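# Replace tarnished stack block with clean heap block

## Task

Take the tarnished block out of the tall stack and put a clean block from the heap in its place, set the tarnished block down on the empty bench, and finish with both grippers released.

## Robot and tools

Robot: two arms, left_arm and right_arm, each with six revolute joints and a parallel gripper. The two arm names do not tell you which side of a camera image an arm appears on.

World frame: every reported hand pose uses one shared frame. Its origin sits on the table surface midway between the arms, +x runs outward over the table, +z runs upward, and left_arm is mounted on the +y side. Positions are in metres; orientations are quaternions written w, x, y, z. Reported hand positions can be somewhat wrong, and more so at long reach. The hand point is between the finger pads, about 1 cm back from the fingertips. Fingers extend along the gripper's +z axis and close along its y axis.

Tool execute_actions takes "actions", a list that is empty or holds exactly one item, plus an optional "pictures" boolean (images come by default). An empty list commands nothing and simply reports the state. A motion item has "rows" (1 to 15 rows) and optional "steps" (1 to 15, default 15); each control step lasts 1/30 s, one row is used per step, and the final row repeats if the rows run out. A wait item has only "steps" (up to 300); it returns once that many steps have elapsed since the previous result, and time you spend replying is included. A refused call moves nothing.

Row layout: always 14 numbers, even if only one arm should move. Numbers 1 to 7 belong to left_arm, 8 to 14 to right_arm. For each arm the order is waist, shoulder, elbow, wrist pitch, wrist yaw, wrist roll, opening. The six joint values are absolute target angles in radians (the same scale the Joint positions line prints), not offsets. Stated ranges per arm: waist -2.880 to 2.880, shoulder 0.000 to 3.142, elbow 0.000 to 3.019, wrist pitch -1.693 to 1.571, wrist yaw -1.571 to 1.571, wrist roll -2.094 to 2.094. The true ends may differ from these by up to 0.019 rad. A call is rejected if a target is over 0.019 rad beyond a stated end and also farther out than that joint's last reported angle. A target past the real end is clipped to the end, and then a "joint sent to its limit" line appears (possibly about an earlier action still running); missing that line does not prove more travel is available. Opening is an absolute value in [-1, 1]: +1 fully open, -1 closed.

Motion limits: each step, the commanded angle is kept within a fixed distance of the measured one: 0.264 rad waist, 0.32 shoulder, 0.276 elbow, 0.33 wrist pitch, 0.186 wrist yaw, 0.522 wrist roll. If the targets would put a hand more than 70 mm from where it is now, all that arm's targets are pulled back toward the measured angles. Big moves therefore need several actions. Between calls the arms keep heading for the last row sent, until everything has nearly stopped or a step is HELD; after that only a new action moves them on. The simulation keeps running while you compose a reply.

Gripping: grip_measured reports finger opening on the same -1..1 scale you command; each gripper may read off by roughly 1 mm of opening. Away from the extremes, fingers are driven to where grip_measured equals your number. To hold a block, command about 0.03 below its grip_measured reading (a smaller margin grips more softly). Pads push at most around 50 to 62 N each, less on some grippers and on very thin parts.

Result lines: the state line `left_arm: …` | `right_arm: …` gives end_effector_position and end_effector_quat_wxyz for each hand. Joint positions and Joint velocities list, per arm, the six joints (rad, rad/s) then the pad gap (m, m/s; 0.094 m is fully open). Joint torques follow the same joint order and are raw drive outputs with offsets, scale errors and noise, nonzero even in free air. "joint command not followed" means a clearance check altered or blocked some joint targets; the rest of the row still ran. HELD marks steps where all or part of your row was not passed on. MOTOR HOT warns from 85 °C; at 100 °C an OVER-TEMPERATURE FAULT drops that arm until it cools, so avoid holding loads longer than needed.

zoom_image: arguments "camera" (one of cam_head_left, cam_head_right, cam_high, cam_low, cam_left_wrist, cam_right_wrist) and "region" [x0, y0, x1, y1] in image pixels from the top-left corner, at most 504 by 504; it enlarges part of that camera's latest image. All cameras are 504x504; pinhole-plus-radial calibrations are provided, small errors possible, and wrist camera poses follow the arm joints.

finished_scene: argument "scene", the current scene's number.

Cautions: nothing may be pushed or dropped off the table. Keep the arms from colliding or pressing on each other. Avoid drops, slips, slams, hard pushes and toppling the stack. Occasional brief tugs on held parts or nudges to loose objects may occur, so check the result and images after each move.

Each tool is called after "Call:" as name([rows], argument=value, ...), one row to a line, values as JSON.

## Session

I'll start by looking at the current state.

Call:
execute_actions(actions=[])

Scene clock: 0.00 s of 7120.00 s.
left_arm: end_effector_position=(+0.3856, +0.3903, +0.3043) grip_measured=+1.000 end_effector_quat_wxyz=(+0.513, +0.444, +0.643, +0.355) | right_arm: end_effector_position=(+0.0785, +0.0365, +0.2052) grip_measured=+1.000 end_effector_quat_wxyz=(-0.165, +0.281, +0.945, +0.036)
Joint positions: left_arm=[0.402 0.808 0.566 0.01  0.253 1.268 0.094] | right_arm=[ 1.03   1.048  0.913 -1.391 -0.336  1.776  0.094]
Joint velocities: left_arm=[ 0.005  0.005 -0.002 -0.012  0.051 -0.051  0.   ] | right_arm=[-0.005 -0.005  0.002  0.002 -0.051  0.037  0.   ]
Joint torques (N m, as the arm reports them, + toward a larger angle): no reading

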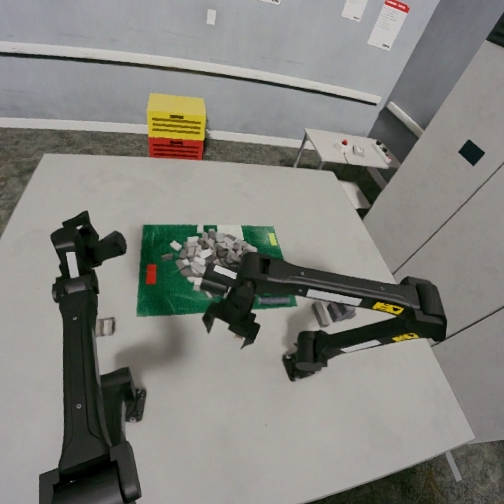

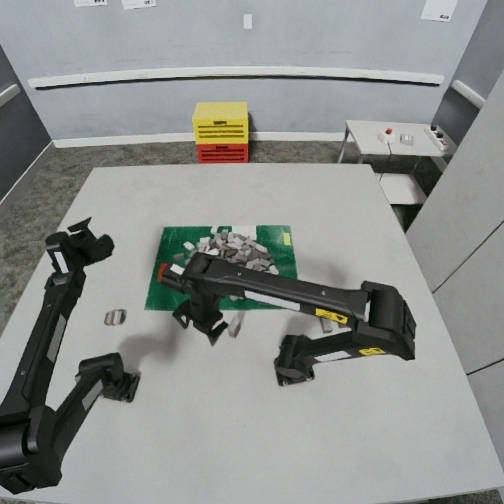

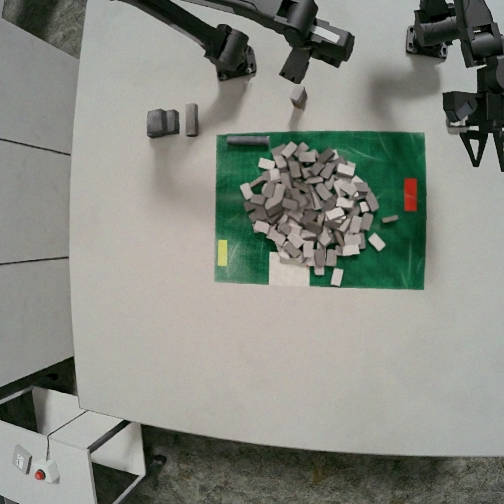

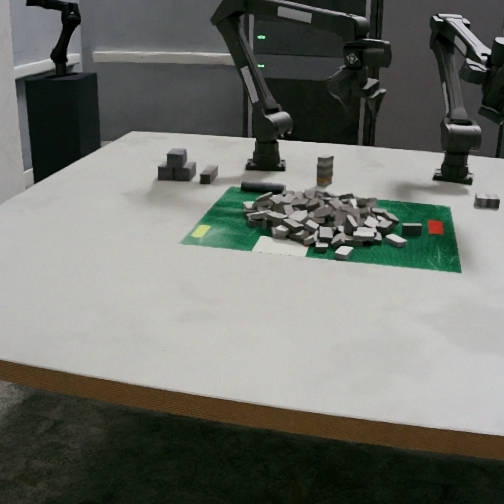

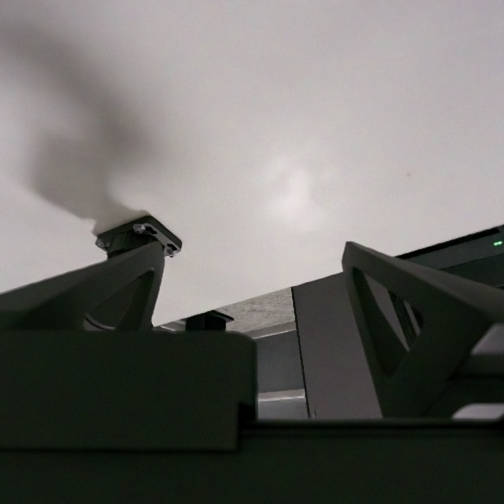

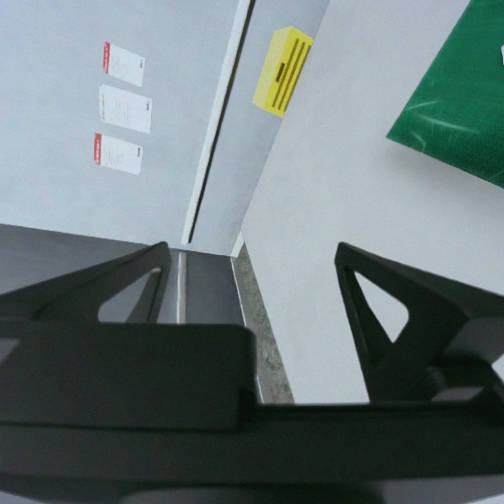

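Call:
zoom_image(camera="cam_low", region=[290, 140, 360, 210])

Call:
zoom_image(camera="cam_high", region=[260, 60, 340, 140])

Call:
zoom_image(camera="cam_left_wrist", region=[0, 0, 504, 504])

Region (290, 140, 360, 210) of cam_low's 504x504 image, scaled by 7.200, with more detail than that image has.

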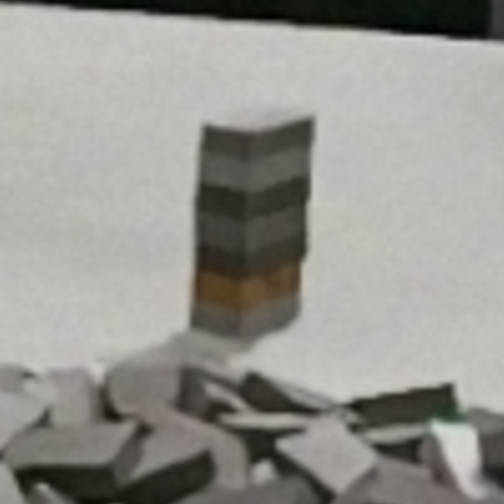

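Region (260, 60, 340, 140) of cam_high's 504x504 image, scaled by 6.300, with more detail than that image has.

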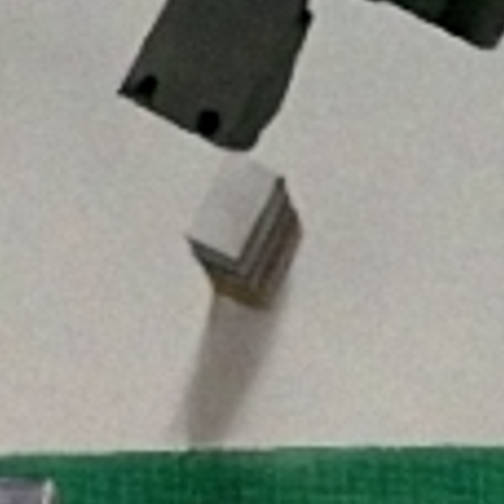

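Region (0, 0, 504, 504) of cam_left_wrist's 504x504 image, scaled by 1.000.

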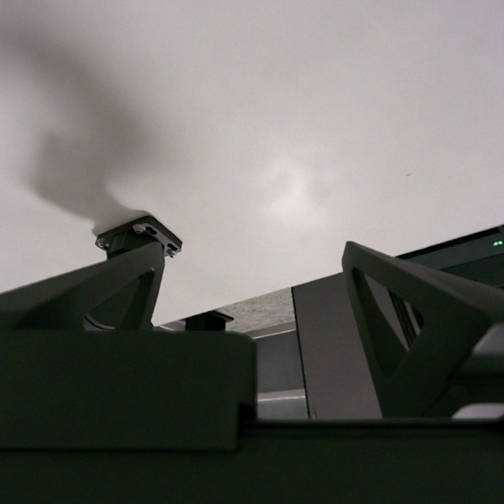

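Call:
zoom_image(camera="cam_high", region=[400, 70, 504, 174])

Call:
zoom_image(camera="cam_low", region=[300, 20, 410, 130])

Call:
zoom_image(camera="cam_high", region=[210, 120, 430, 300])

Region (400, 70, 504, 174) of cam_high's 504x504 image, scaled by 4.846, with more detail than that image has.

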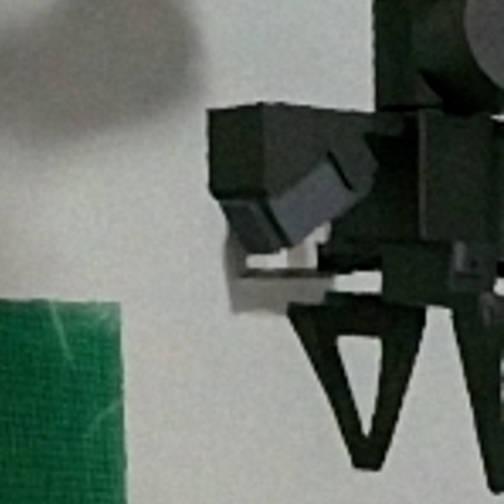

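Region (300, 20, 410, 130) of cam_low's 504x504 image, scaled by 4.582, with more detail than that image has.

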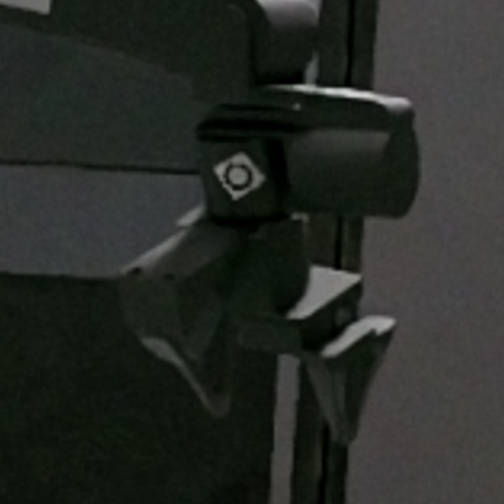

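Region (210, 120, 430, 300) of cam_high's 504x504 image, scaled by 2.291, with more detail than that image has; it fills the top 412 rows of this view, and the rest is white.

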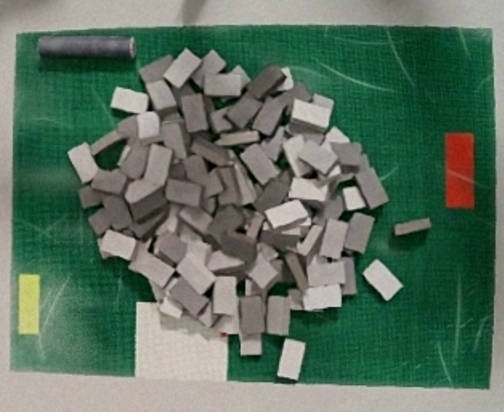

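Call:
execute_actions([
  {"rows": [[0.402, 0.808, 0.566, -1.3, 0.0, 0.0, 1, 1.03, 1.048, 1.2, -1.391, 0.0, 1.776, 1]], "steps": 15},
], pictures=false)

Scene clock: 55.63 s of 7120.00 s.
left_arm: end_effector_position=(+0.1549, +0.3725, +0.1094) grip_measured=+1.000 end_effector_quat_wxyz=(+0.019, -0.071, +0.997, +0.002) | right_arm: end_effector_position=(+0.1530, +0.0729, +0.3068) grip_measured=+1.000 end_effector_quat_wxyz=(+0.012, +0.284, +0.946, +0.153)
Joint positions: left_arm=[ 0.399  0.802  0.551 -1.282  0.002  0.114  0.094] | right_arm=[ 1.031  1.04   1.17  -1.392 -0.003  1.776  0.094]
Joint velocities: left_arm=[-0.024 -0.015 -0.002 -0.256 -0.081 -0.711  0.   ] | right_arm=[-0.005 -0.005  0.007 -0.002 -0.066 -0.081  0.   ]
Joint torques (N m, as the arm reports them, + toward a larger angle): left_arm=[ 0.37 -0.67  9.04 -0.19 -0.12 -0.13] | right_arm=[-0.06 -4.56 10.85  0.71  0.18  0.04]
Steps of this call (steps 1 to 90: nothing new was sent; then 52.13 s passed at rest; steps 91 to 105: all 15 steps of this action). Readings (joint positions):
91: left_arm=[0.399 0.806 0.570 -0.051 0.167 1.190] | right_arm=[1.031 1.048 0.920 -1.392 -0.286 1.776]
92: left_arm=[0.398 0.802 0.576 -0.158 0.072 1.089] | right_arm=[1.031 1.050 0.935 -1.393 -0.226 1.776]
94: left_arm=[0.399 0.802 0.572 -0.372 0.011 0.893] | right_arm=[1.031 1.051 0.984 -1.393 -0.108 1.776]
98: left_arm=[0.399 0.802 0.561 -0.813 0.003 0.500] | right_arm=[1.031 1.051 1.110 -1.393 -0.008 1.776]
105: the state above

Call:
execute_actions(actions=[])

Scene clock: 57.70 s of 7120.00 s.
left_arm: end_effector_position=(+0.1524, +0.3719, +0.1093) grip_measured=+1.000 end_effector_quat_wxyz=(+0.014, -0.122, +0.992, +0.001) | right_arm: end_effector_position=(+0.1530, +0.0729, +0.3068) grip_measured=+1.000 end_effector_quat_wxyz=(+0.012, +0.284, +0.946, +0.153)
Joint positions: left_arm=[ 0.399  0.802  0.551 -1.292  0.002  0.013  0.094] | right_arm=[ 1.031  1.04   1.17  -1.392 -0.003  1.776  0.094]
Joint velocities: left_arm=[-0.005  0.005  0.012  0.017 -0.037  0.037  0.   ] | right_arm=[-0.005 -0.005 -0.007 -0.017 -0.022  0.125  0.   ]
Joint torques (N m, as the arm reports them, + toward a larger angle): left_arm=[ 0.33 -0.5   9.06 -0.48 -0.11 -0.14] | right_arm=[-0.06 -3.62 10.9   0.75  0.18  0.03]
Steps of this call (steps 1 to 30: the robot went on to your last target; steps 31 to 62: nothing new was sent). Readings (joint positions):
1: left_arm=[0.399 0.802 0.551 -1.287 0.002 0.094] | right_arm=[1.031 1.040 1.170 -1.392 -0.003 1.776]
2: left_arm=[0.399 0.802 0.551 -1.289 0.002 0.077] | right_arm=[1.031 1.040 1.170 -1.392 -0.003 1.776]
4: left_arm=[0.399 0.802 0.551 -1.292 0.002 0.054] | right_arm=[1.031 1.040 1.170 -1.392 -0.003 1.776]
8: left_arm=[0.399 0.802 0.551 -1.292 0.002 0.029] | right_arm=[1.031 1.040 1.170 -1.392 -0.003 1.776]
62: the state above
All arms were judged still, so your last target was given up. Only a new action makes them travel on or press farther. Fingers that are still opening or closing keep moving.
camera_calibration (this result's frames):
cam_left_wrist: T_world_to_cam=[[0.231886, -0.972742, 0.00165317, 0.321295], [-0.797333, -0.189098, 0.573151, 0.135975], [-0.557215, -0.134224, -0.819448, 0.348803], [0, 0, 0, 1]] pos_world=[0.228272, 0.385067, 0.207361]
cam_right_wrist: T_world_to_cam=[[-0.531501, -0.793415, -0.296646, 0.231963], [-0.745684, 0.272133, 0.608193, -0.0904618], [-0.401822, 0.54446, -0.736276, 0.373514], [0, 0, 0, 1]] pos_world=[0.205919, 0.00529687, 0.398838]

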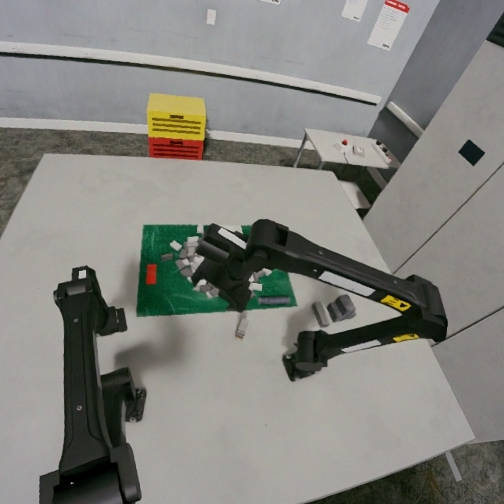

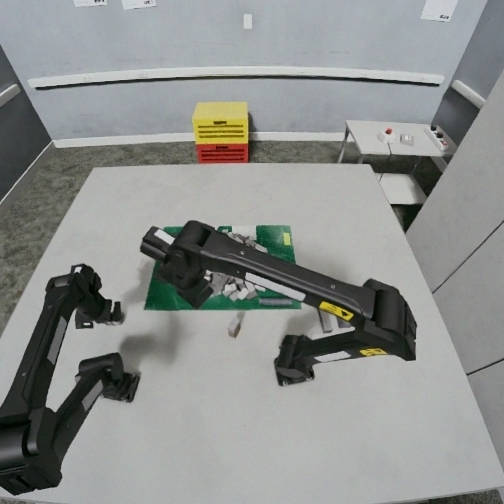

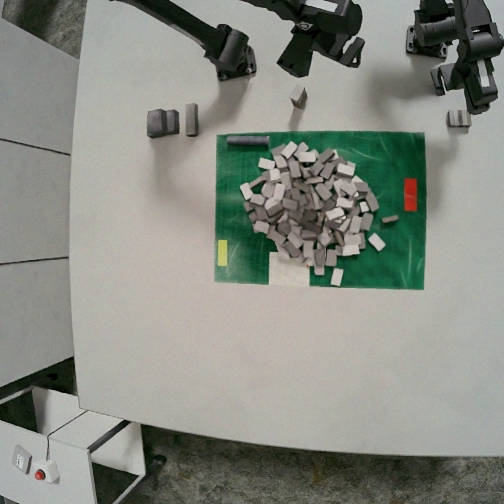

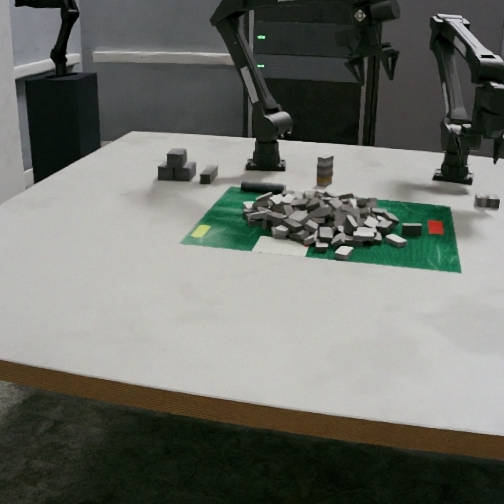

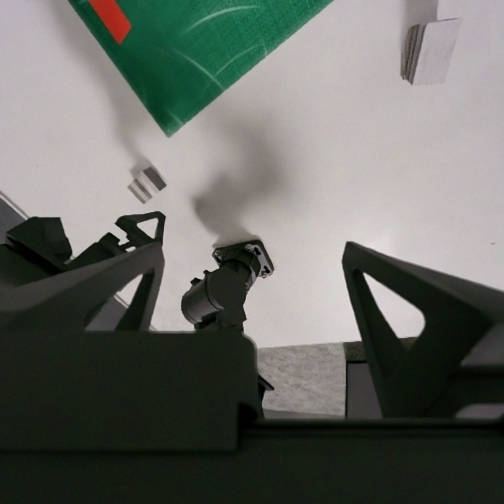

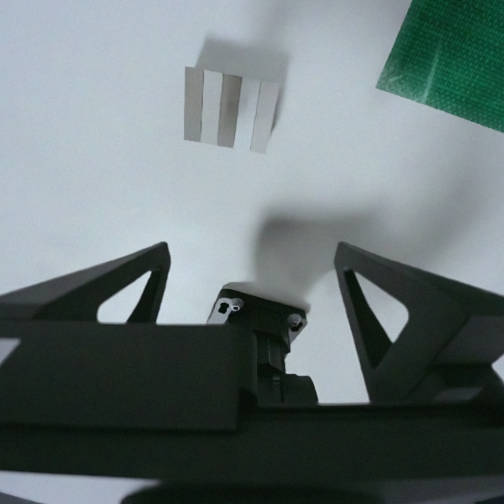

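Call:
execute_actions([
  {"rows": [[0.399, 0.808, 0.62, -1.30, 0.0, -0.05, 1, 1.02, 1.048, 1.18, -1.391, 0.0, 1.76, 1],[0.39, 0.81, 0.68, -1.33, 0.0, -0.1, 1, 1.005, 1.05, 1.16, -1.39, 0.0, 1.74, 1],[0.38, 0.82, 0.74, -1.36, 0.0, -0.17, 1, 0.99, 1.052, 1.135, -1.388, 0.0, 1.72, 1],[0.37, 0.835, 0.80, -1.39, 0.0, -0.24, 1, 0.975, 1.054, 1.11, -1.386, 0.0, 1.70, 1],[0.36, 0.855, 0.86, -1.42, 0.0, -0.31, 1, 0.96, 1.056, 1.085, -1.384, 0.0, 1.68, 1],[0.35, 0.88, 0.92, -1.45, 0.0, -0.38, 1, 0.945, 1.058, 1.06, -1.382, 0.0, 1.66, 1],[0.33, 0.92, 0.98, -1.48, 0.0, -0.45, 1, 0.93, 1.06, 1.035, -1.38, 0.0, 1.64, 1],[0.31, 0.96, 1.04, -1.50, 0.0, -0.52, 1, 0.915, 1.062, 1.01, -1.378, 0.0, 1.62, 1],[0.29, 1.0, 1.10, -1.52, 0.0, -0.59, 1, 0.90, 1.064, 0.985, -1.376, 0.0, 1.60, 1],[0.27, 1.05, 1.16, -1.54, 0.0, -0.66, 1, 0.885, 1.066, 0.96, -1.374, 0.0, 1.58, 1],[0.25, 1.10, 1.22, -1.557, 0.0, -0.73, 1, 0.87, 1.066, 0.94, -1.372, 0.0, 1.56, 1],[0.23, 1.15, 1.28, -1.557, 0.0, -0.80, 1, 0.855, 1.066, 0.92, -1.37, 0.0, 1.54, 1],[0.21, 1.20, 1.34, -1.557, 0.0, -0.87, 1, 0.84, 1.066, 0.90, -1.368, 0.0, 1.52, 1],[0.19, 1.25, 1.40, -1.557, 0.0, -0.94, 1, 0.825, 1.066, 0.885, -1.367, 0.0, 1.50, 1],[-0.084, 1.9435, 1.95, -1.557, 0.0, -1.03, 1, 0.813, 1.066, 0.875, -1.366, 0.0, 1.482, 1]], "steps": 15},
], pictures=false)

Call:
execute_actions([
  {"steps": 50},
])

Scene clock: 99.00 s of 7120.00 s.
left_arm: end_effector_position=(+0.2954, +0.3583, +0.2782) grip_measured=+1.000 end_effector_quat_wxyz=(+0.047, -0.341, +0.939, -0.011) | right_arm: end_effector_position=(+0.1786, -0.0064, +0.1902) grip_measured=+1.000 end_effector_quat_wxyz=(+0.004, +0.279, +0.960, +0.019)
Joint positions: left_arm=[ 0.243  1.119  1.177 -1.531 -0.001 -0.595  0.094] | right_arm=[ 0.843  1.06   0.907 -1.379 -0.003  1.569  0.094]
Joint velocities: left_arm=[-0.786  1.382  1.502 -0.002 -0.139 -1.311  0.   ] | right_arm=[-0.425  0.073 -0.491  0.022 -0.007 -0.593  0.   ]
Joint torques (N m, as the arm reports them, + toward a larger angle): left_arm=[-4.66 -3.29  8.06 -0.39  0.17 -0.04] | right_arm=[ 0.32 -3.38  8.17  0.73  0.17 -0.03]
Steps of this call (steps 1 to 90: nothing new was sent; then 37.80 s passed at rest; steps 91 to 105: all 15 steps of this action). Readings (joint positions):
91: left_arm=[0.399 0.802 0.552 -1.292 0.002 0.005] | right_arm=[1.031 1.040 1.170 -1.392 -0.003 1.775]
92: left_arm=[0.399 0.802 0.559 -1.300 0.002 -0.011] | right_arm=[1.030 1.040 1.170 -1.392 -0.003 1.770]
94: left_arm=[0.397 0.808 0.604 -1.339 0.002 -0.064] | right_arm=[1.018 1.040 1.162 -1.392 -0.003 1.752]
98: left_arm=[0.376 0.851 0.773 -1.421 0.002 -0.211] | right_arm=[0.956 1.040 1.082 -1.386 -0.003 1.695]
105: the state above

Scene clock: 100.67 s of 7120.00 s.
left_arm: end_effector_position=(+0.5598, +0.1932, +0.1783) grip_measured=+1.000 end_effector_quat_wxyz=(-0.021, -0.387, +0.922, +0.016) | right_arm: end_effector_position=(+0.1814, -0.0168, +0.1789) grip_measured=+1.000 end_effector_quat_wxyz=(+0.001, +0.255, +0.967, +0.006)
Joint positions: left_arm=[-0.081  1.973  1.898 -1.549 -0.001 -1.018  0.094] | right_arm=[ 0.814  1.063  0.879 -1.375 -0.003  1.49   0.094]
Joint velocities: left_arm=[0.005 0.005 0.002 0.002 0.007 0.007 0.   ] | right_arm=[-0.015 -0.005  0.002 -0.007 -0.022  0.081  0.   ]
Joint torques (N m, as the arm reports them, + toward a larger angle): left_arm=[ -0.2  -19.06  11.77  -0.64  -0.06  -0.16] | right_arm=[ 0.01 -3.64  7.99  0.57  0.15 -0.04]
Steps of this call (steps 1 to 45: the robot went on to your last target; steps 46 to 50: nothing new was sent). Readings (joint positions):
1: left_arm=[0.212 1.165 1.225 -1.531 -0.002 -0.635] | right_arm=[0.830 1.062 0.893 -1.379 -0.003 1.553]
2: left_arm=[0.177 1.211 1.267 -1.532 -0.002 -0.671] | right_arm=[0.821 1.063 0.884 -1.379 -0.003 1.540]
4: left_arm=[0.104 1.305 1.343 -1.533 -0.002 -0.731] | right_arm=[0.814 1.063 0.879 -1.379 -0.003 1.523]
8: left_arm=[-0.010 1.510 1.502 -1.539 -0.002 -0.829] | right_arm=[0.814 1.063 0.879 -1.376 -0.003 1.503]
50: the state above
All arms were judged still, so your last target was given up. Only a new action makes them travel on or press farther. Fingers that are still opening or closing keep moving.
camera_calibration (this result's frames):
cam_left_wrist: T_world_to_cam=[[0.705587, -0.707176, -0.0452701, -0.255234], [-0.537176, -0.575447, 0.616687, 0.308732], [-0.462157, -0.410808, -0.785906, 0.602553], [0, 0, 0, 1]] pos_world=[0.624407, 0.244698, 0.271605]
cam_right_wrist: T_world_to_cam=[[-0.489795, -0.871759, -0.0117043, 0.0780581], [-0.7103, 0.391224, 0.585164, 0.0326084], [-0.505543, 0.294924, -0.81083, 0.367545], [0, 0, 0, 1]] pos_world=[0.247204, -0.0531075, 0.279849]

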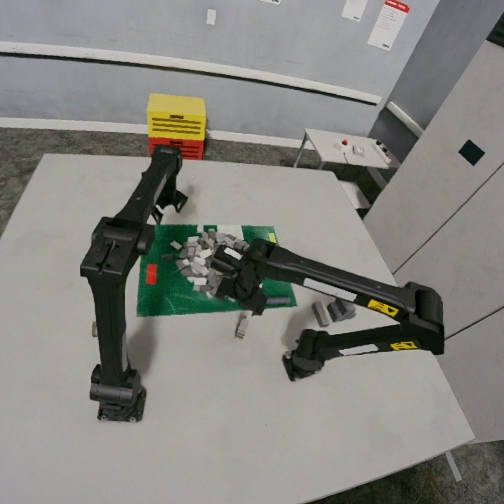

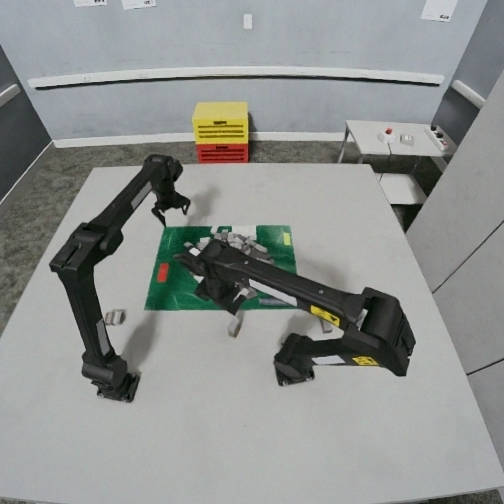

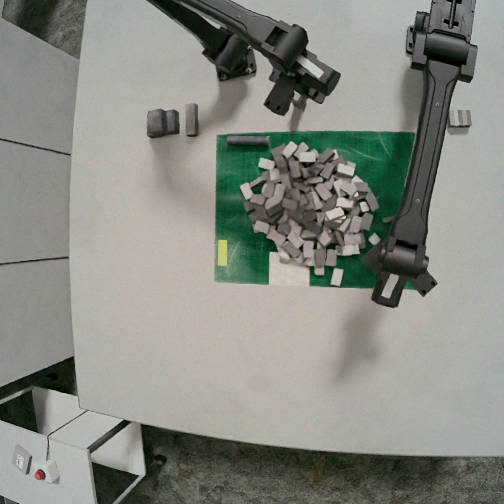

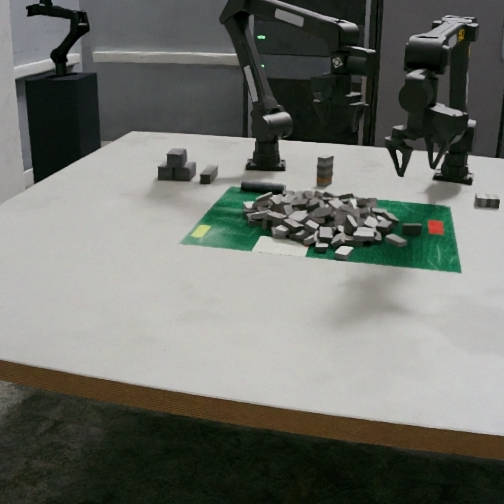

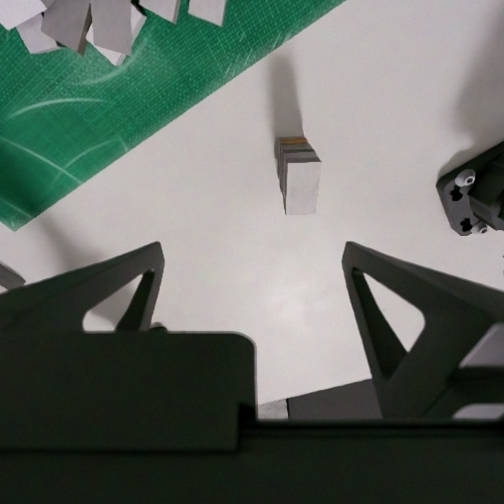

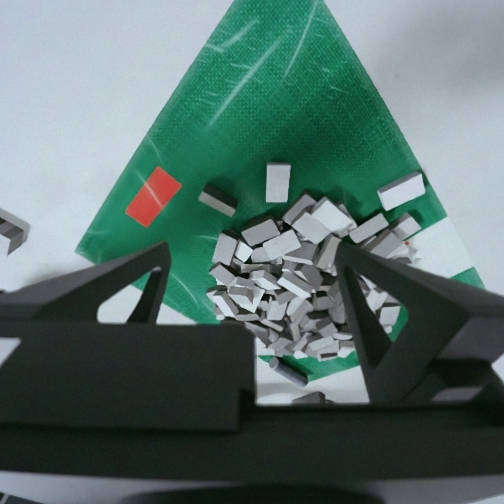

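Call:
zoom_image(camera="cam_left_wrist", region=[250, 125, 350, 225])

Call:
zoom_image(camera="cam_right_wrist", region=[230, 140, 330, 240])

Region (250, 125, 350, 225) of cam_left_wrist's 504x504 image, scaled by 5.040, with more detail than that image has.

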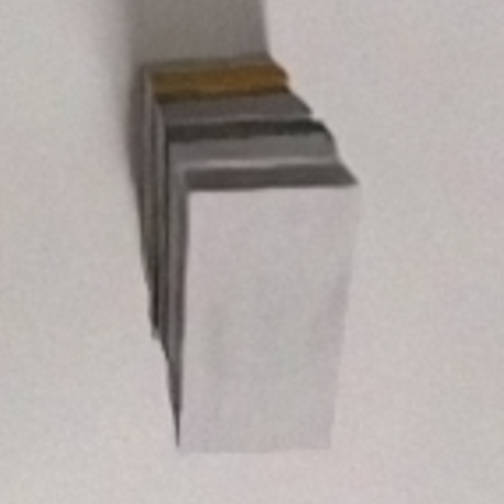

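Region (230, 140, 330, 240) of cam_right_wrist's 504x504 image, scaled by 5.040, with more detail than that image has.

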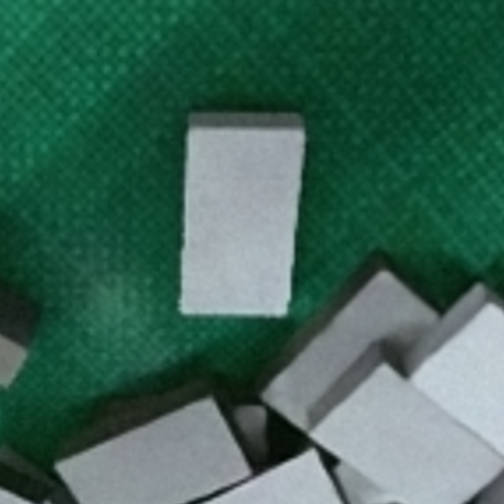

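Call:
zoom_image(camera="cam_low", region=[305, 150, 345, 190])

Region (305, 150, 345, 190) of cam_low's 504x504 image, scaled by 12.600, with more detail than that image has.

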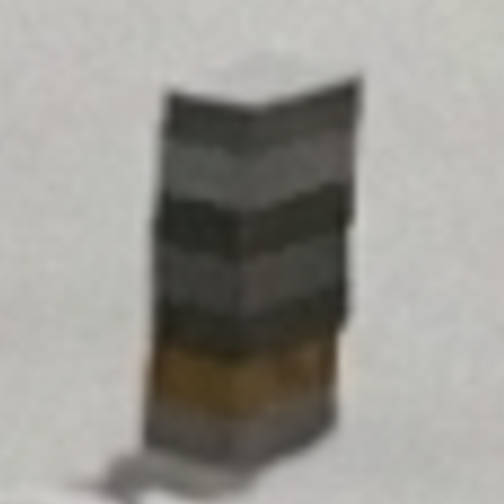

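Call:
execute_actions([
  {"rows": [[-0.087, 1.946, 1.939, -1.542, 0, -1.032, 0.9, 0.813, 1.061, 0.866, -1.362, 0, 1.48, 0.9],[-0.092, 1.951, 1.917, -1.512, 0, -1.036, 0.8, 0.814, 1.052, 0.848, -1.353, 0, 1.475, 0.8],[-0.097, 1.956, 1.895, -1.481, 0, -1.041, 0.7, 0.815, 1.043, 0.83, -1.344, 0, 1.47, 0.7],[-0.102, 1.961, 1.874, -1.451, 0, -1.045, 0.6, 0.816, 1.034, 0.811, -1.335, 0, 1.466, 0.6],[-0.107, 1.966, 1.852, -1.421, 0, -1.05, 0.5, 0.817, 1.025, 0.793, -1.326, 0, 1.461, 0.5],[-0.112, 1.971, 1.83, -1.391, 0, -1.054, 0.4, 0.818, 1.016, 0.775, -1.317, 0, 1.457, 0.4],[-0.117, 1.976, 1.808, -1.36, 0, -1.058, 0.3, 0.819, 1.007, 0.757, -1.308, 0, 1.452, 0.3],[-0.123, 1.981, 1.786, -1.33, 0, -1.063, 0.2, 0.82, 0.998, 0.739, -1.299, 0, 1.447, 0.2],[-0.128, 1.986, 1.765, -1.30, 0, -1.067, 0.1, 0.821, 0.989, 0.72, -1.29, 0, 1.443, 0.1],[-0.133, 1.991, 1.743, -1.27, 0, -1.071, 0.0, 0.822, 0.98, 0.702, -1.281, 0, 1.438, 0.1],[-0.1355, 1.993, 1.732, -1.2546, 0, -1.0734, -0.1, 0.822, 0.975, 0.693, -1.277, 0, 1.436, 0.1]], "steps": 15},
], pictures=false)

Call:
execute_actions([
  {"steps": 15},
])

Scene clock: 173.40 s of 7120.00 s.
left_arm: end_effector_position=(+0.5661, +0.1625, +0.1044) grip_measured=-0.098 end_effector_quat_wxyz=(+0.014, -0.383, +0.924, -0.010) | right_arm: end_effector_position=(+0.1580, -0.0512, +0.1316) grip_measured=+0.101 end_effector_quat_wxyz=(-0.002, +0.236, +0.972, -0.001)
Joint positions: left_arm=[-0.127  1.986  1.723 -1.273 -0.001 -1.055  0.042] | right_arm=[ 0.814  0.981  0.701 -1.293 -0.003  1.451  0.052]
Joint velocities: left_arm=[-0.132  0.083 -0.046  0.09  -0.007 -0.051 -0.001] | right_arm=[ 0.015 -0.015  0.007  0.022 -0.022 -0.037  0.   ]
Joint torques (N m, as the arm reports them, + toward a larger angle): left_arm=[ -0.2  -16.95   8.83   0.14  -0.04  -0.13] | right_arm=[ 0.75 -2.83  7.47  0.77  0.17 -0.06]
Steps of this call (steps 1 to 90: nothing new was sent; then 69.23 s passed at rest; steps 91 to 105: all 15 steps of this action). Readings (joint positions):
91: left_arm=[-0.081 1.973 1.898 -1.549 -0.001 -1.018] | right_arm=[0.814 1.063 0.879 -1.375 -0.003 1.490]
92: left_arm=[-0.081 1.973 1.898 -1.544 -0.001 -1.019] | right_arm=[0.814 1.063 0.878 -1.371 -0.003 1.489]
94: left_arm=[-0.081 1.973 1.894 -1.508 -0.001 -1.023] | right_arm=[0.814 1.057 0.863 -1.355 -0.003 1.484]
98: left_arm=[-0.089 1.972 1.835 -1.393 -0.001 -1.035] | right_arm=[0.814 1.026 0.790 -1.323 -0.003 1.471]
105: the state above

Scene clock: 173.90 s of 7120.00 s.
left_arm: end_effector_position=(+0.5666, +0.1579, +0.1022) grip_measured=-0.098 end_effector_quat_wxyz=(+0.016, -0.382, +0.924, -0.012) | right_arm: end_effector_position=(+0.1590, -0.0498, +0.1316) grip_measured=+0.101 end_effector_quat_wxyz=(-0.001, +0.233, +0.973, +0.002)
Joint positions: left_arm=[-0.134  1.99   1.722 -1.264 -0.001 -1.061  0.042] | right_arm=[ 0.814  0.981  0.701 -1.286 -0.003  1.444  0.052]
Joint velocities: left_arm=[-0.005 -0.005  0.007  0.002 -0.051  0.022 -0.001] | right_arm=[-0.015 -0.015 -0.012 -0.017  0.022  0.022 -0.   ]
Joint torques (N m, as the arm reports them, + toward a larger angle): left_arm=[ -0.29 -16.68   8.64   0.14  -0.06  -0.13] | right_arm=[ 0.77 -2.4   7.53  0.58  0.16  0.01]
Steps of this call (steps 1 to 15: the robot went on to your last target). Readings (joint positions):
1: left_arm=[-0.131 1.989 1.722 -1.270 -0.001 -1.056] | right_arm=[0.814 0.981 0.701 -1.291 -0.003 1.450]
2: left_arm=[-0.133 1.990 1.722 -1.268 -0.001 -1.057] | right_arm=[0.814 0.981 0.701 -1.289 -0.003 1.449]
4: left_arm=[-0.134 1.990 1.722 -1.266 -0.001 -1.059] | right_arm=[0.814 0.981 0.701 -1.287 -0.003 1.447]
8: left_arm=[-0.134 1.990 1.722 -1.264 -0.001 -1.060] | right_arm=[0.814 0.981 0.701 -1.286 -0.003 1.445]
15: the state above
All arms were judged still, so your last target was given up. Only a new action makes them travel on or press farther. Fingers that are still opening or closing keep moving.
camera_calibration (this result's frames):
cam_left_wrist: T_world_to_cam=[[0.69883, -0.714511, 0.0333332, -0.291469], [-0.596333, -0.556245, 0.578773, 0.373394], [-0.394998, -0.424341, -0.814807, 0.498478], [0, 0, 0, 1]] pos_world=[0.623253, 0.210966, 0.199769]
cam_right_wrist: T_world_to_cam=[[-0.449762, -0.89314, -0.00382791, 0.0293339], [-0.725, 0.362582, 0.585585, 0.0581671], [-0.521621, 0.266149, -0.810602, 0.328696], [0, 0, 0, 1]] pos_world=[0.226819, -0.0823731, 0.232492]

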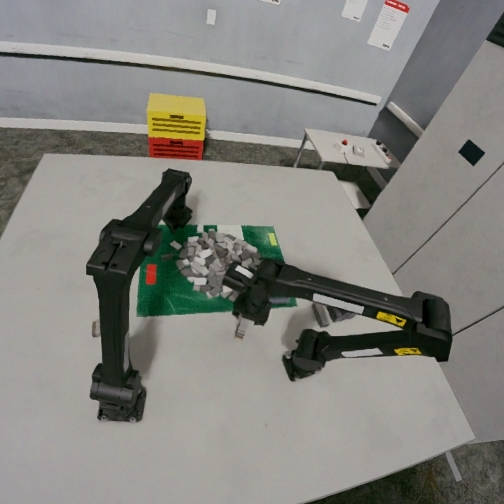

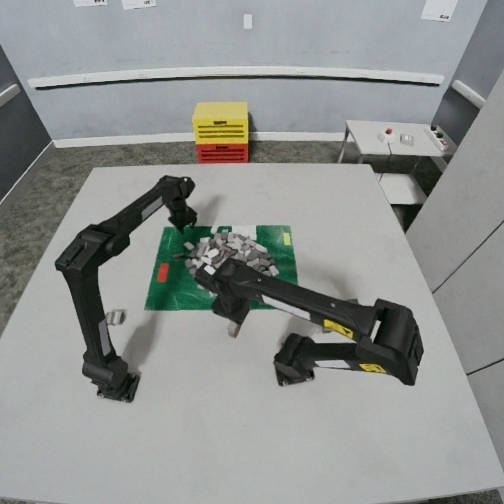

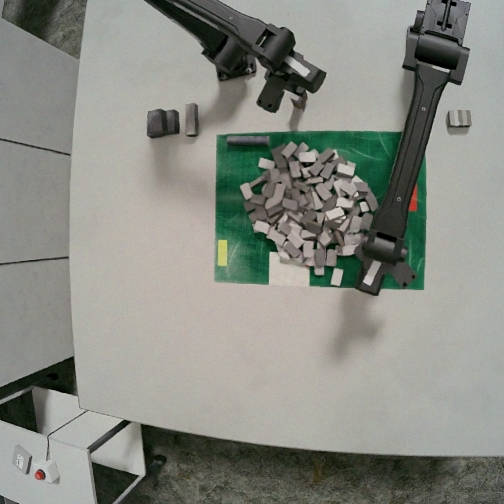

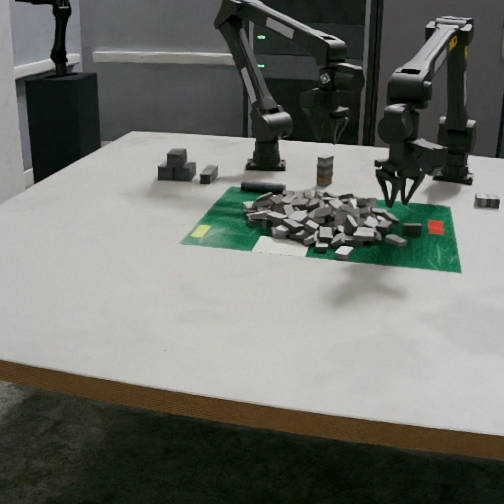

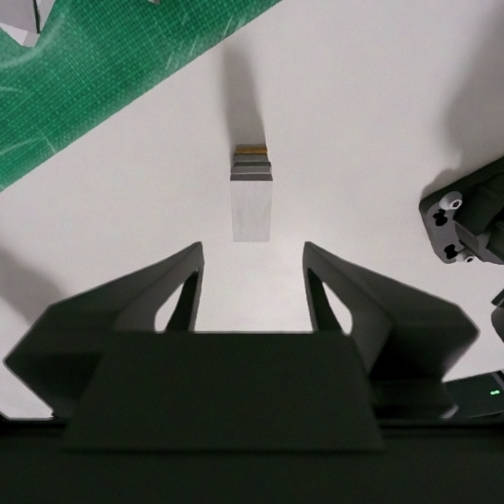

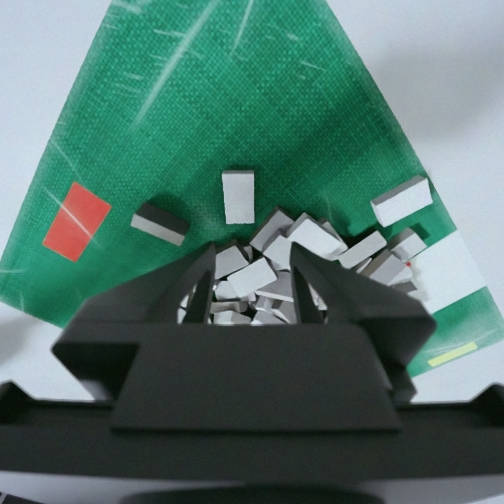

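Call:
zoom_image(camera="cam_left_wrist", region=[180, 130, 330, 280])

Call:
zoom_image(camera="cam_right_wrist", region=[190, 150, 310, 270])

Call:
zoom_image(camera="cam_low", region=[280, 80, 390, 190])

Region (180, 130, 330, 280) of cam_left_wrist's 504x504 image, scaled by 3.360, with more detail than that image has.

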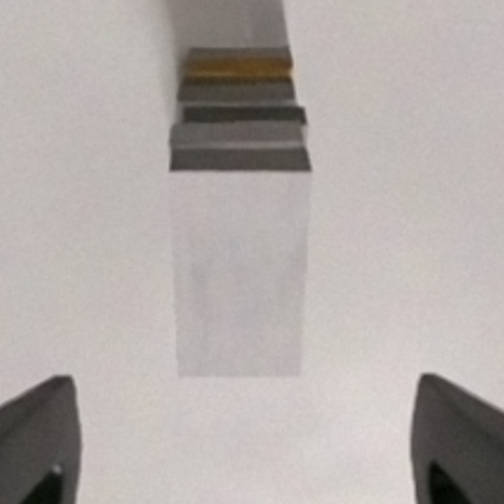

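Region (190, 150, 310, 270) of cam_right_wrist's 504x504 image, scaled by 4.200, with more detail than that image has.

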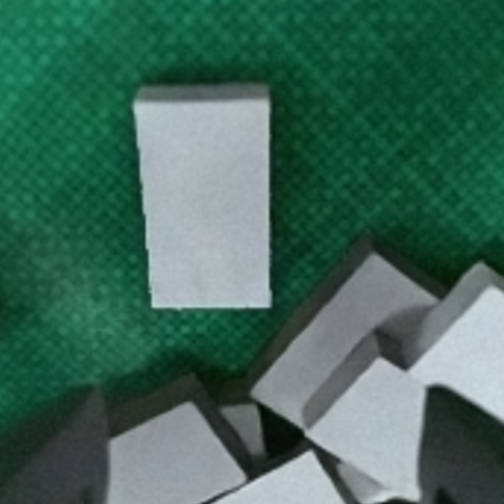

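Region (280, 80, 390, 190) of cam_low's 504x504 image, scaled by 4.582, with more detail than that image has.

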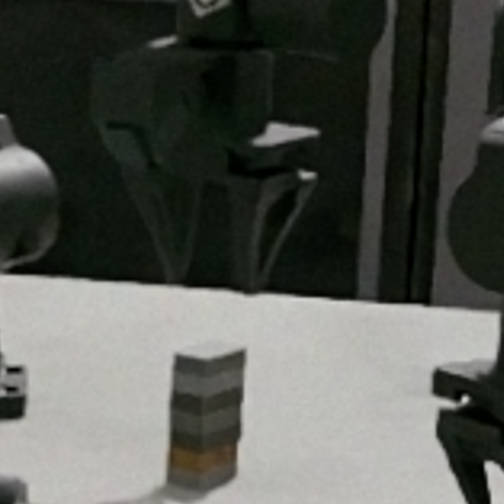

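Call:
execute_actions([
  {"rows": [[-0.1355,1.9936,1.731,-1.2534,0,-1.0734,-0.1,0.822,0.9947,0.6917,-1.2707,0,1.436,0.2],[-0.1355,1.9949,1.7292,-1.2511,0,-1.0734,-0.1,0.822,0.9967,0.6875,-1.2642,0,1.436,0.3],[-0.1355,1.9967,1.7265,-1.2477,0,-1.0734,-0.1,0.822,0.9997,0.6812,-1.2544,0,1.436,0.3],[-0.1355,1.9992,1.7228,-1.2431,0,-1.0734,-0.1,0.822,1.0039,0.6729,-1.2415,0,1.436,0.3],[-0.1355,2.0017,1.7191,-1.2385,0,-1.0734,-0.1,0.822,1.0083,0.6645,-1.2285,0,1.436,0.3],[-0.1355,2.0048,1.7144,-1.2327,0,-1.0734,-0.1,0.822,1.0141,0.654,-1.2123,0,1.436,0.3],[-0.1355,2.0079,1.7097,-1.2269,0,-1.0734,-0.1,0.822,1.0203,0.6436,-1.1961,0,1.436,0.3],[-0.1355,2.011,1.7052,-1.2212,0,-1.0734,-0.1,0.822,1.0268,0.6331,-1.1799,0,1.436,0.3],[-0.1355,2.0141,1.7005,-1.2154,0,-1.0734,-0.1,0.822,1.0336,0.6233,-1.1627,0,1.436,0.3],[-0.1355,2.0172,1.6958,-1.2096,0,-1.0734,-0.1,0.822,1.0407,0.6136,-1.1453,0,1.436,0.3],[-0.1355,2.0203,1.6913,-1.2039,0,-1.0734,-0.1,0.822,1.0483,0.604,-1.1278,0,1.436,0.3],[-0.1355,2.0234,1.6866,-1.198,0,-1.0734,-0.1,0.822,1.0562,0.5943,-1.1104,0,1.436,0.3],[-0.1355,2.0265,1.682,-1.1923,0,-1.0734,-0.1,0.822,1.0644,0.5847,-1.093,0,1.436,0.3],[-0.1355,2.0296,1.6774,-1.1865,0,-1.0734,-0.1,0.822,1.073,0.575,-1.0756,0,1.436,0.3],[-0.1355,2.0328,1.6727,-1.1807,0,-1.0734,-0.1,0.822,1.0821,0.5662,-1.057,0,1.436,0.3]], "steps": 15},
], pictures=false)

Call:
execute_actions([
  {"rows": [[-0.1355,2.0358,1.6681,-1.175,0,-1.0734,-0.1,0.822,1.0916,0.5576,-1.0381,0,1.436,0.3],[-0.1355,2.039,1.6634,-1.1692,0,-1.0734,-0.1,0.822,1.1014,0.549,-1.0191,0,1.436,0.3],[-0.1355,2.0421,1.6588,-1.1634,0,-1.0734,-0.1,0.822,1.1117,0.5404,-1.0002,0,1.436,0.3],[-0.1355,2.0446,1.6551,-1.1588,0,-1.0734,-0.1,0.822,1.1202,0.5335,-0.9851,0,1.436,0.3],[-0.1355,2.047,1.6514,-1.1542,0,-1.0734,-0.1,0.822,1.1289,0.5267,-0.97,0,1.436,0.3],[-0.1355,2.0489,1.6487,-1.1508,0,-1.0734,-0.1,0.822,1.1356,0.5215,-0.9586,0,1.436,0.3],[-0.1355,2.0501,1.6468,-1.1485,0,-1.0734,-0.1,0.822,1.1402,0.5181,-0.951,0,1.436,0.3],[-0.1355,2.0514,1.645,-1.1462,0,-1.0734,-0.1,0.822,1.1448,0.5146,-0.9435,0,1.436,0.3],[-0.1355,2.052,1.644,-1.145,0,-1.0734,-0.1,0.822,1.1471,0.5129,-0.9397,0,1.436,0.3]], "steps": 15},
], pictures=false)

Call:
execute_actions([
  {"steps": 8},
])

Scene clock: 226.57 s of 7120.00 s.
left_arm: end_effector_position=(+0.5676, +0.1577, +0.0845) grip_measured=-0.098 end_effector_quat_wxyz=(+0.022, -0.383, +0.923, -0.017) | right_arm: end_effector_position=(+0.1613, -0.0464, +0.0790) grip_measured=+0.298 end_effector_quat_wxyz=(+0.001, +0.232, +0.973, +0.006)
Joint positions: left_arm=[-0.134  1.995  1.682 -1.202 -0.001 -1.061  0.042] | right_arm=[ 0.814  1.055  0.597 -1.101 -0.003  1.444  0.061]
Joint velocities: left_arm=[ 0.005  0.073 -0.115  0.168  0.066 -0.007 -0.   ] | right_arm=[-0.015  0.269 -0.271  0.51  -0.037  0.007 -0.   ]
Joint torques (N m, as the arm reports them, + toward a larger angle): left_arm=[  0.02 -14.57   7.69   0.31  -0.05  -0.12] | right_arm=[ 0.78 -2.2   6.79  0.5   0.16 -0.04]
Steps of this call (steps 1 to 90: nothing new was sent; then 49.17 s passed at rest; steps 91 to 105: all 15 steps of this action). Readings (joint positions):
91: left_arm=[-0.134 1.990 1.722 -1.264 -0.001 -1.061] | right_arm=[0.814 0.981 0.701 -1.285 -0.003 1.444]
92: left_arm=[-0.134 1.990 1.722 -1.264 -0.001 -1.061] | right_arm=[0.814 0.981 0.701 -1.282 -0.003 1.444]
94: left_arm=[-0.134 1.990 1.722 -1.260 -0.001 -1.061] | right_arm=[0.814 0.983 0.700 -1.269 -0.003 1.444]
98: left_arm=[-0.134 1.990 1.716 -1.241 -0.001 -1.061] | right_arm=[0.814 0.995 0.675 -1.217 -0.003 1.444]
105: the state above

Scene clock: 227.07 s of 7120.00 s.
left_arm: end_effector_position=(+0.5607, +0.1596, +0.0458) grip_measured=-0.098 end_effector_quat_wxyz=(+0.008, -0.383, +0.924, -0.006) | right_arm: end_effector_position=(+0.1610, -0.0469, +0.0371) grip_measured=+0.298 end_effector_quat_wxyz=(+0.000, +0.232, +0.973, +0.004)
Joint positions: left_arm=[-0.134  2.035  1.64  -1.156 -0.001 -1.061  0.042] | right_arm=[ 0.814  1.14   0.526 -0.95  -0.003  1.444  0.061]
Joint velocities: left_arm=[-0.005 -0.015  0.002  0.007 -0.007 -0.066 -0.   ] | right_arm=[-0.005 -0.005  0.002  0.012 -0.11  -0.037 -0.   ]
Joint torques (N m, as the arm reports them, + toward a larger angle): left_arm=[ -0.15 -15.97   7.83   0.14  -0.05  -0.15] | right_arm=[ 0.81 -2.88  5.99  0.47  0.17 -0.04]
Steps of this call (steps 1 to 15: all 15 steps of this action). Readings (joint positions):
1: left_arm=[-0.134 1.998 1.678 -1.196 -0.001 -1.061] | right_arm=[0.814 1.064 0.588 -1.083 -0.003 1.444]
2: left_arm=[-0.134 2.001 1.674 -1.191 -0.001 -1.061] | right_arm=[0.814 1.073 0.579 -1.065 -0.003 1.444]
4: left_arm=[-0.134 2.008 1.664 -1.179 -0.001 -1.061] | right_arm=[0.814 1.092 0.562 -1.028 -0.003 1.444]
8: left_arm=[-0.134 2.024 1.648 -1.162 -0.001 -1.061] | right_arm=[0.814 1.126 0.536 -0.972 -0.003 1.444]
15: the state above

Scene clock: 227.33 s of 7120.00 s.
left_arm: end_effector_position=(+0.5610, +0.1595, +0.0458) grip_measured=-0.098 end_effector_quat_wxyz=(+0.009, -0.383, +0.924, -0.006) | right_arm: end_effector_position=(+0.1610, -0.0469, +0.0371) grip_measured=+0.298 end_effector_quat_wxyz=(+0.000, +0.232, +0.973, +0.004)
Joint positions: left_arm=[-0.134  2.035  1.64  -1.155 -0.001 -1.061  0.042] | right_arm=[ 0.814  1.14   0.526 -0.95  -0.003  1.444  0.061]
Joint velocities: left_arm=[-0.015 -0.005 -0.002 -0.007  0.022 -0.037 -0.   ] | right_arm=[-0.005 -0.005  0.012 -0.007  0.051  0.037 -0.002]
Joint torques (N m, as the arm reports them, + toward a larger angle): left_arm=[  0.06 -16.03   7.85   0.07  -0.06  -0.12] | right_arm=[ 0.77 -2.6   6.09  0.6   0.16 -0.04]
Steps of this call (steps 1 to 8: the robot went on to your last target). Readings (joint positions):
1: left_arm=[-0.134 2.035 1.640 -1.155 -0.001 -1.061] | right_arm=[0.814 1.140 0.526 -0.950 -0.003 1.444]
2: left_arm=[-0.134 2.035 1.640 -1.155 -0.001 -1.061] | right_arm=[0.814 1.140 0.526 -0.950 -0.003 1.444]
4: left_arm=[-0.134 2.035 1.640 -1.155 -0.001 -1.061] | right_arm=[0.814 1.140 0.526 -0.950 -0.003 1.444]
8: the state above
camera_calibration (this result's frames):
cam_left_wrist: T_world_to_cam=[[0.699543, -0.714369, 0.0177885, -0.2842], [-0.586069, -0.559308, 0.586257, 0.397908], [-0.408854, -0.420537, -0.80993, 0.457954], [0, 0, 0, 1]] pos_world=[0.619249, 0.212116, 0.14269]
cam_right_wrist: T_world_to_cam=[[-0.449411, -0.893296, -0.00723313, 0.0325587], [-0.726268, 0.360642, 0.585212, 0.11397], [-0.520159, 0.268254, -0.810848, 0.252281], [0, 0, 0, 1]] pos_world=[0.228631, -0.0796931, 0.138101]

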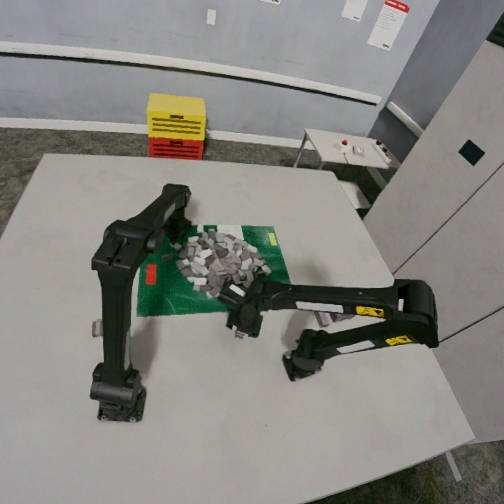

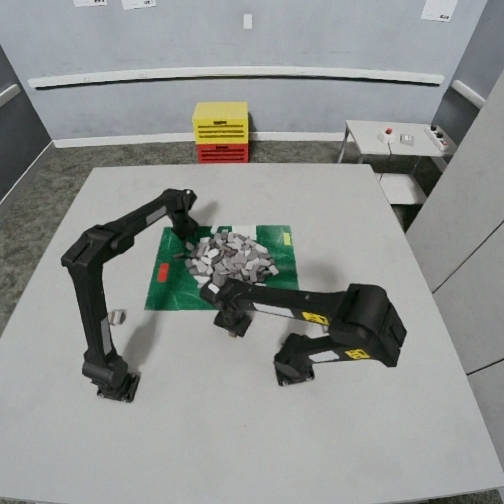

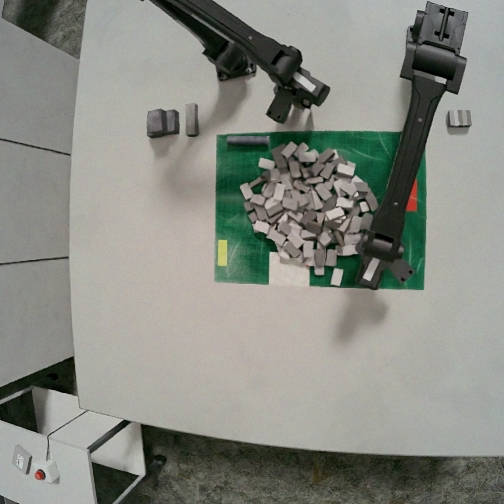

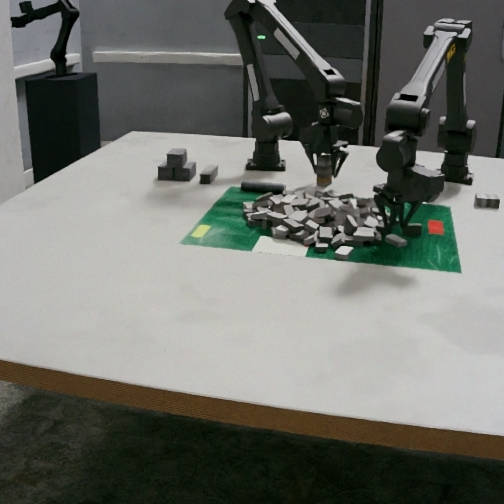

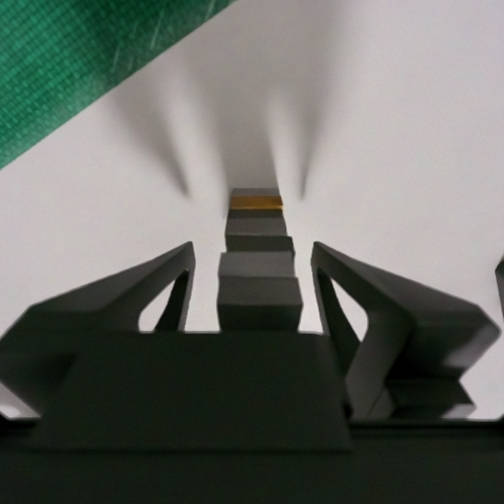

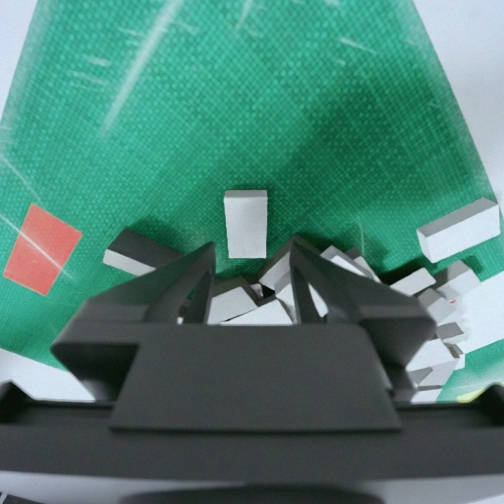

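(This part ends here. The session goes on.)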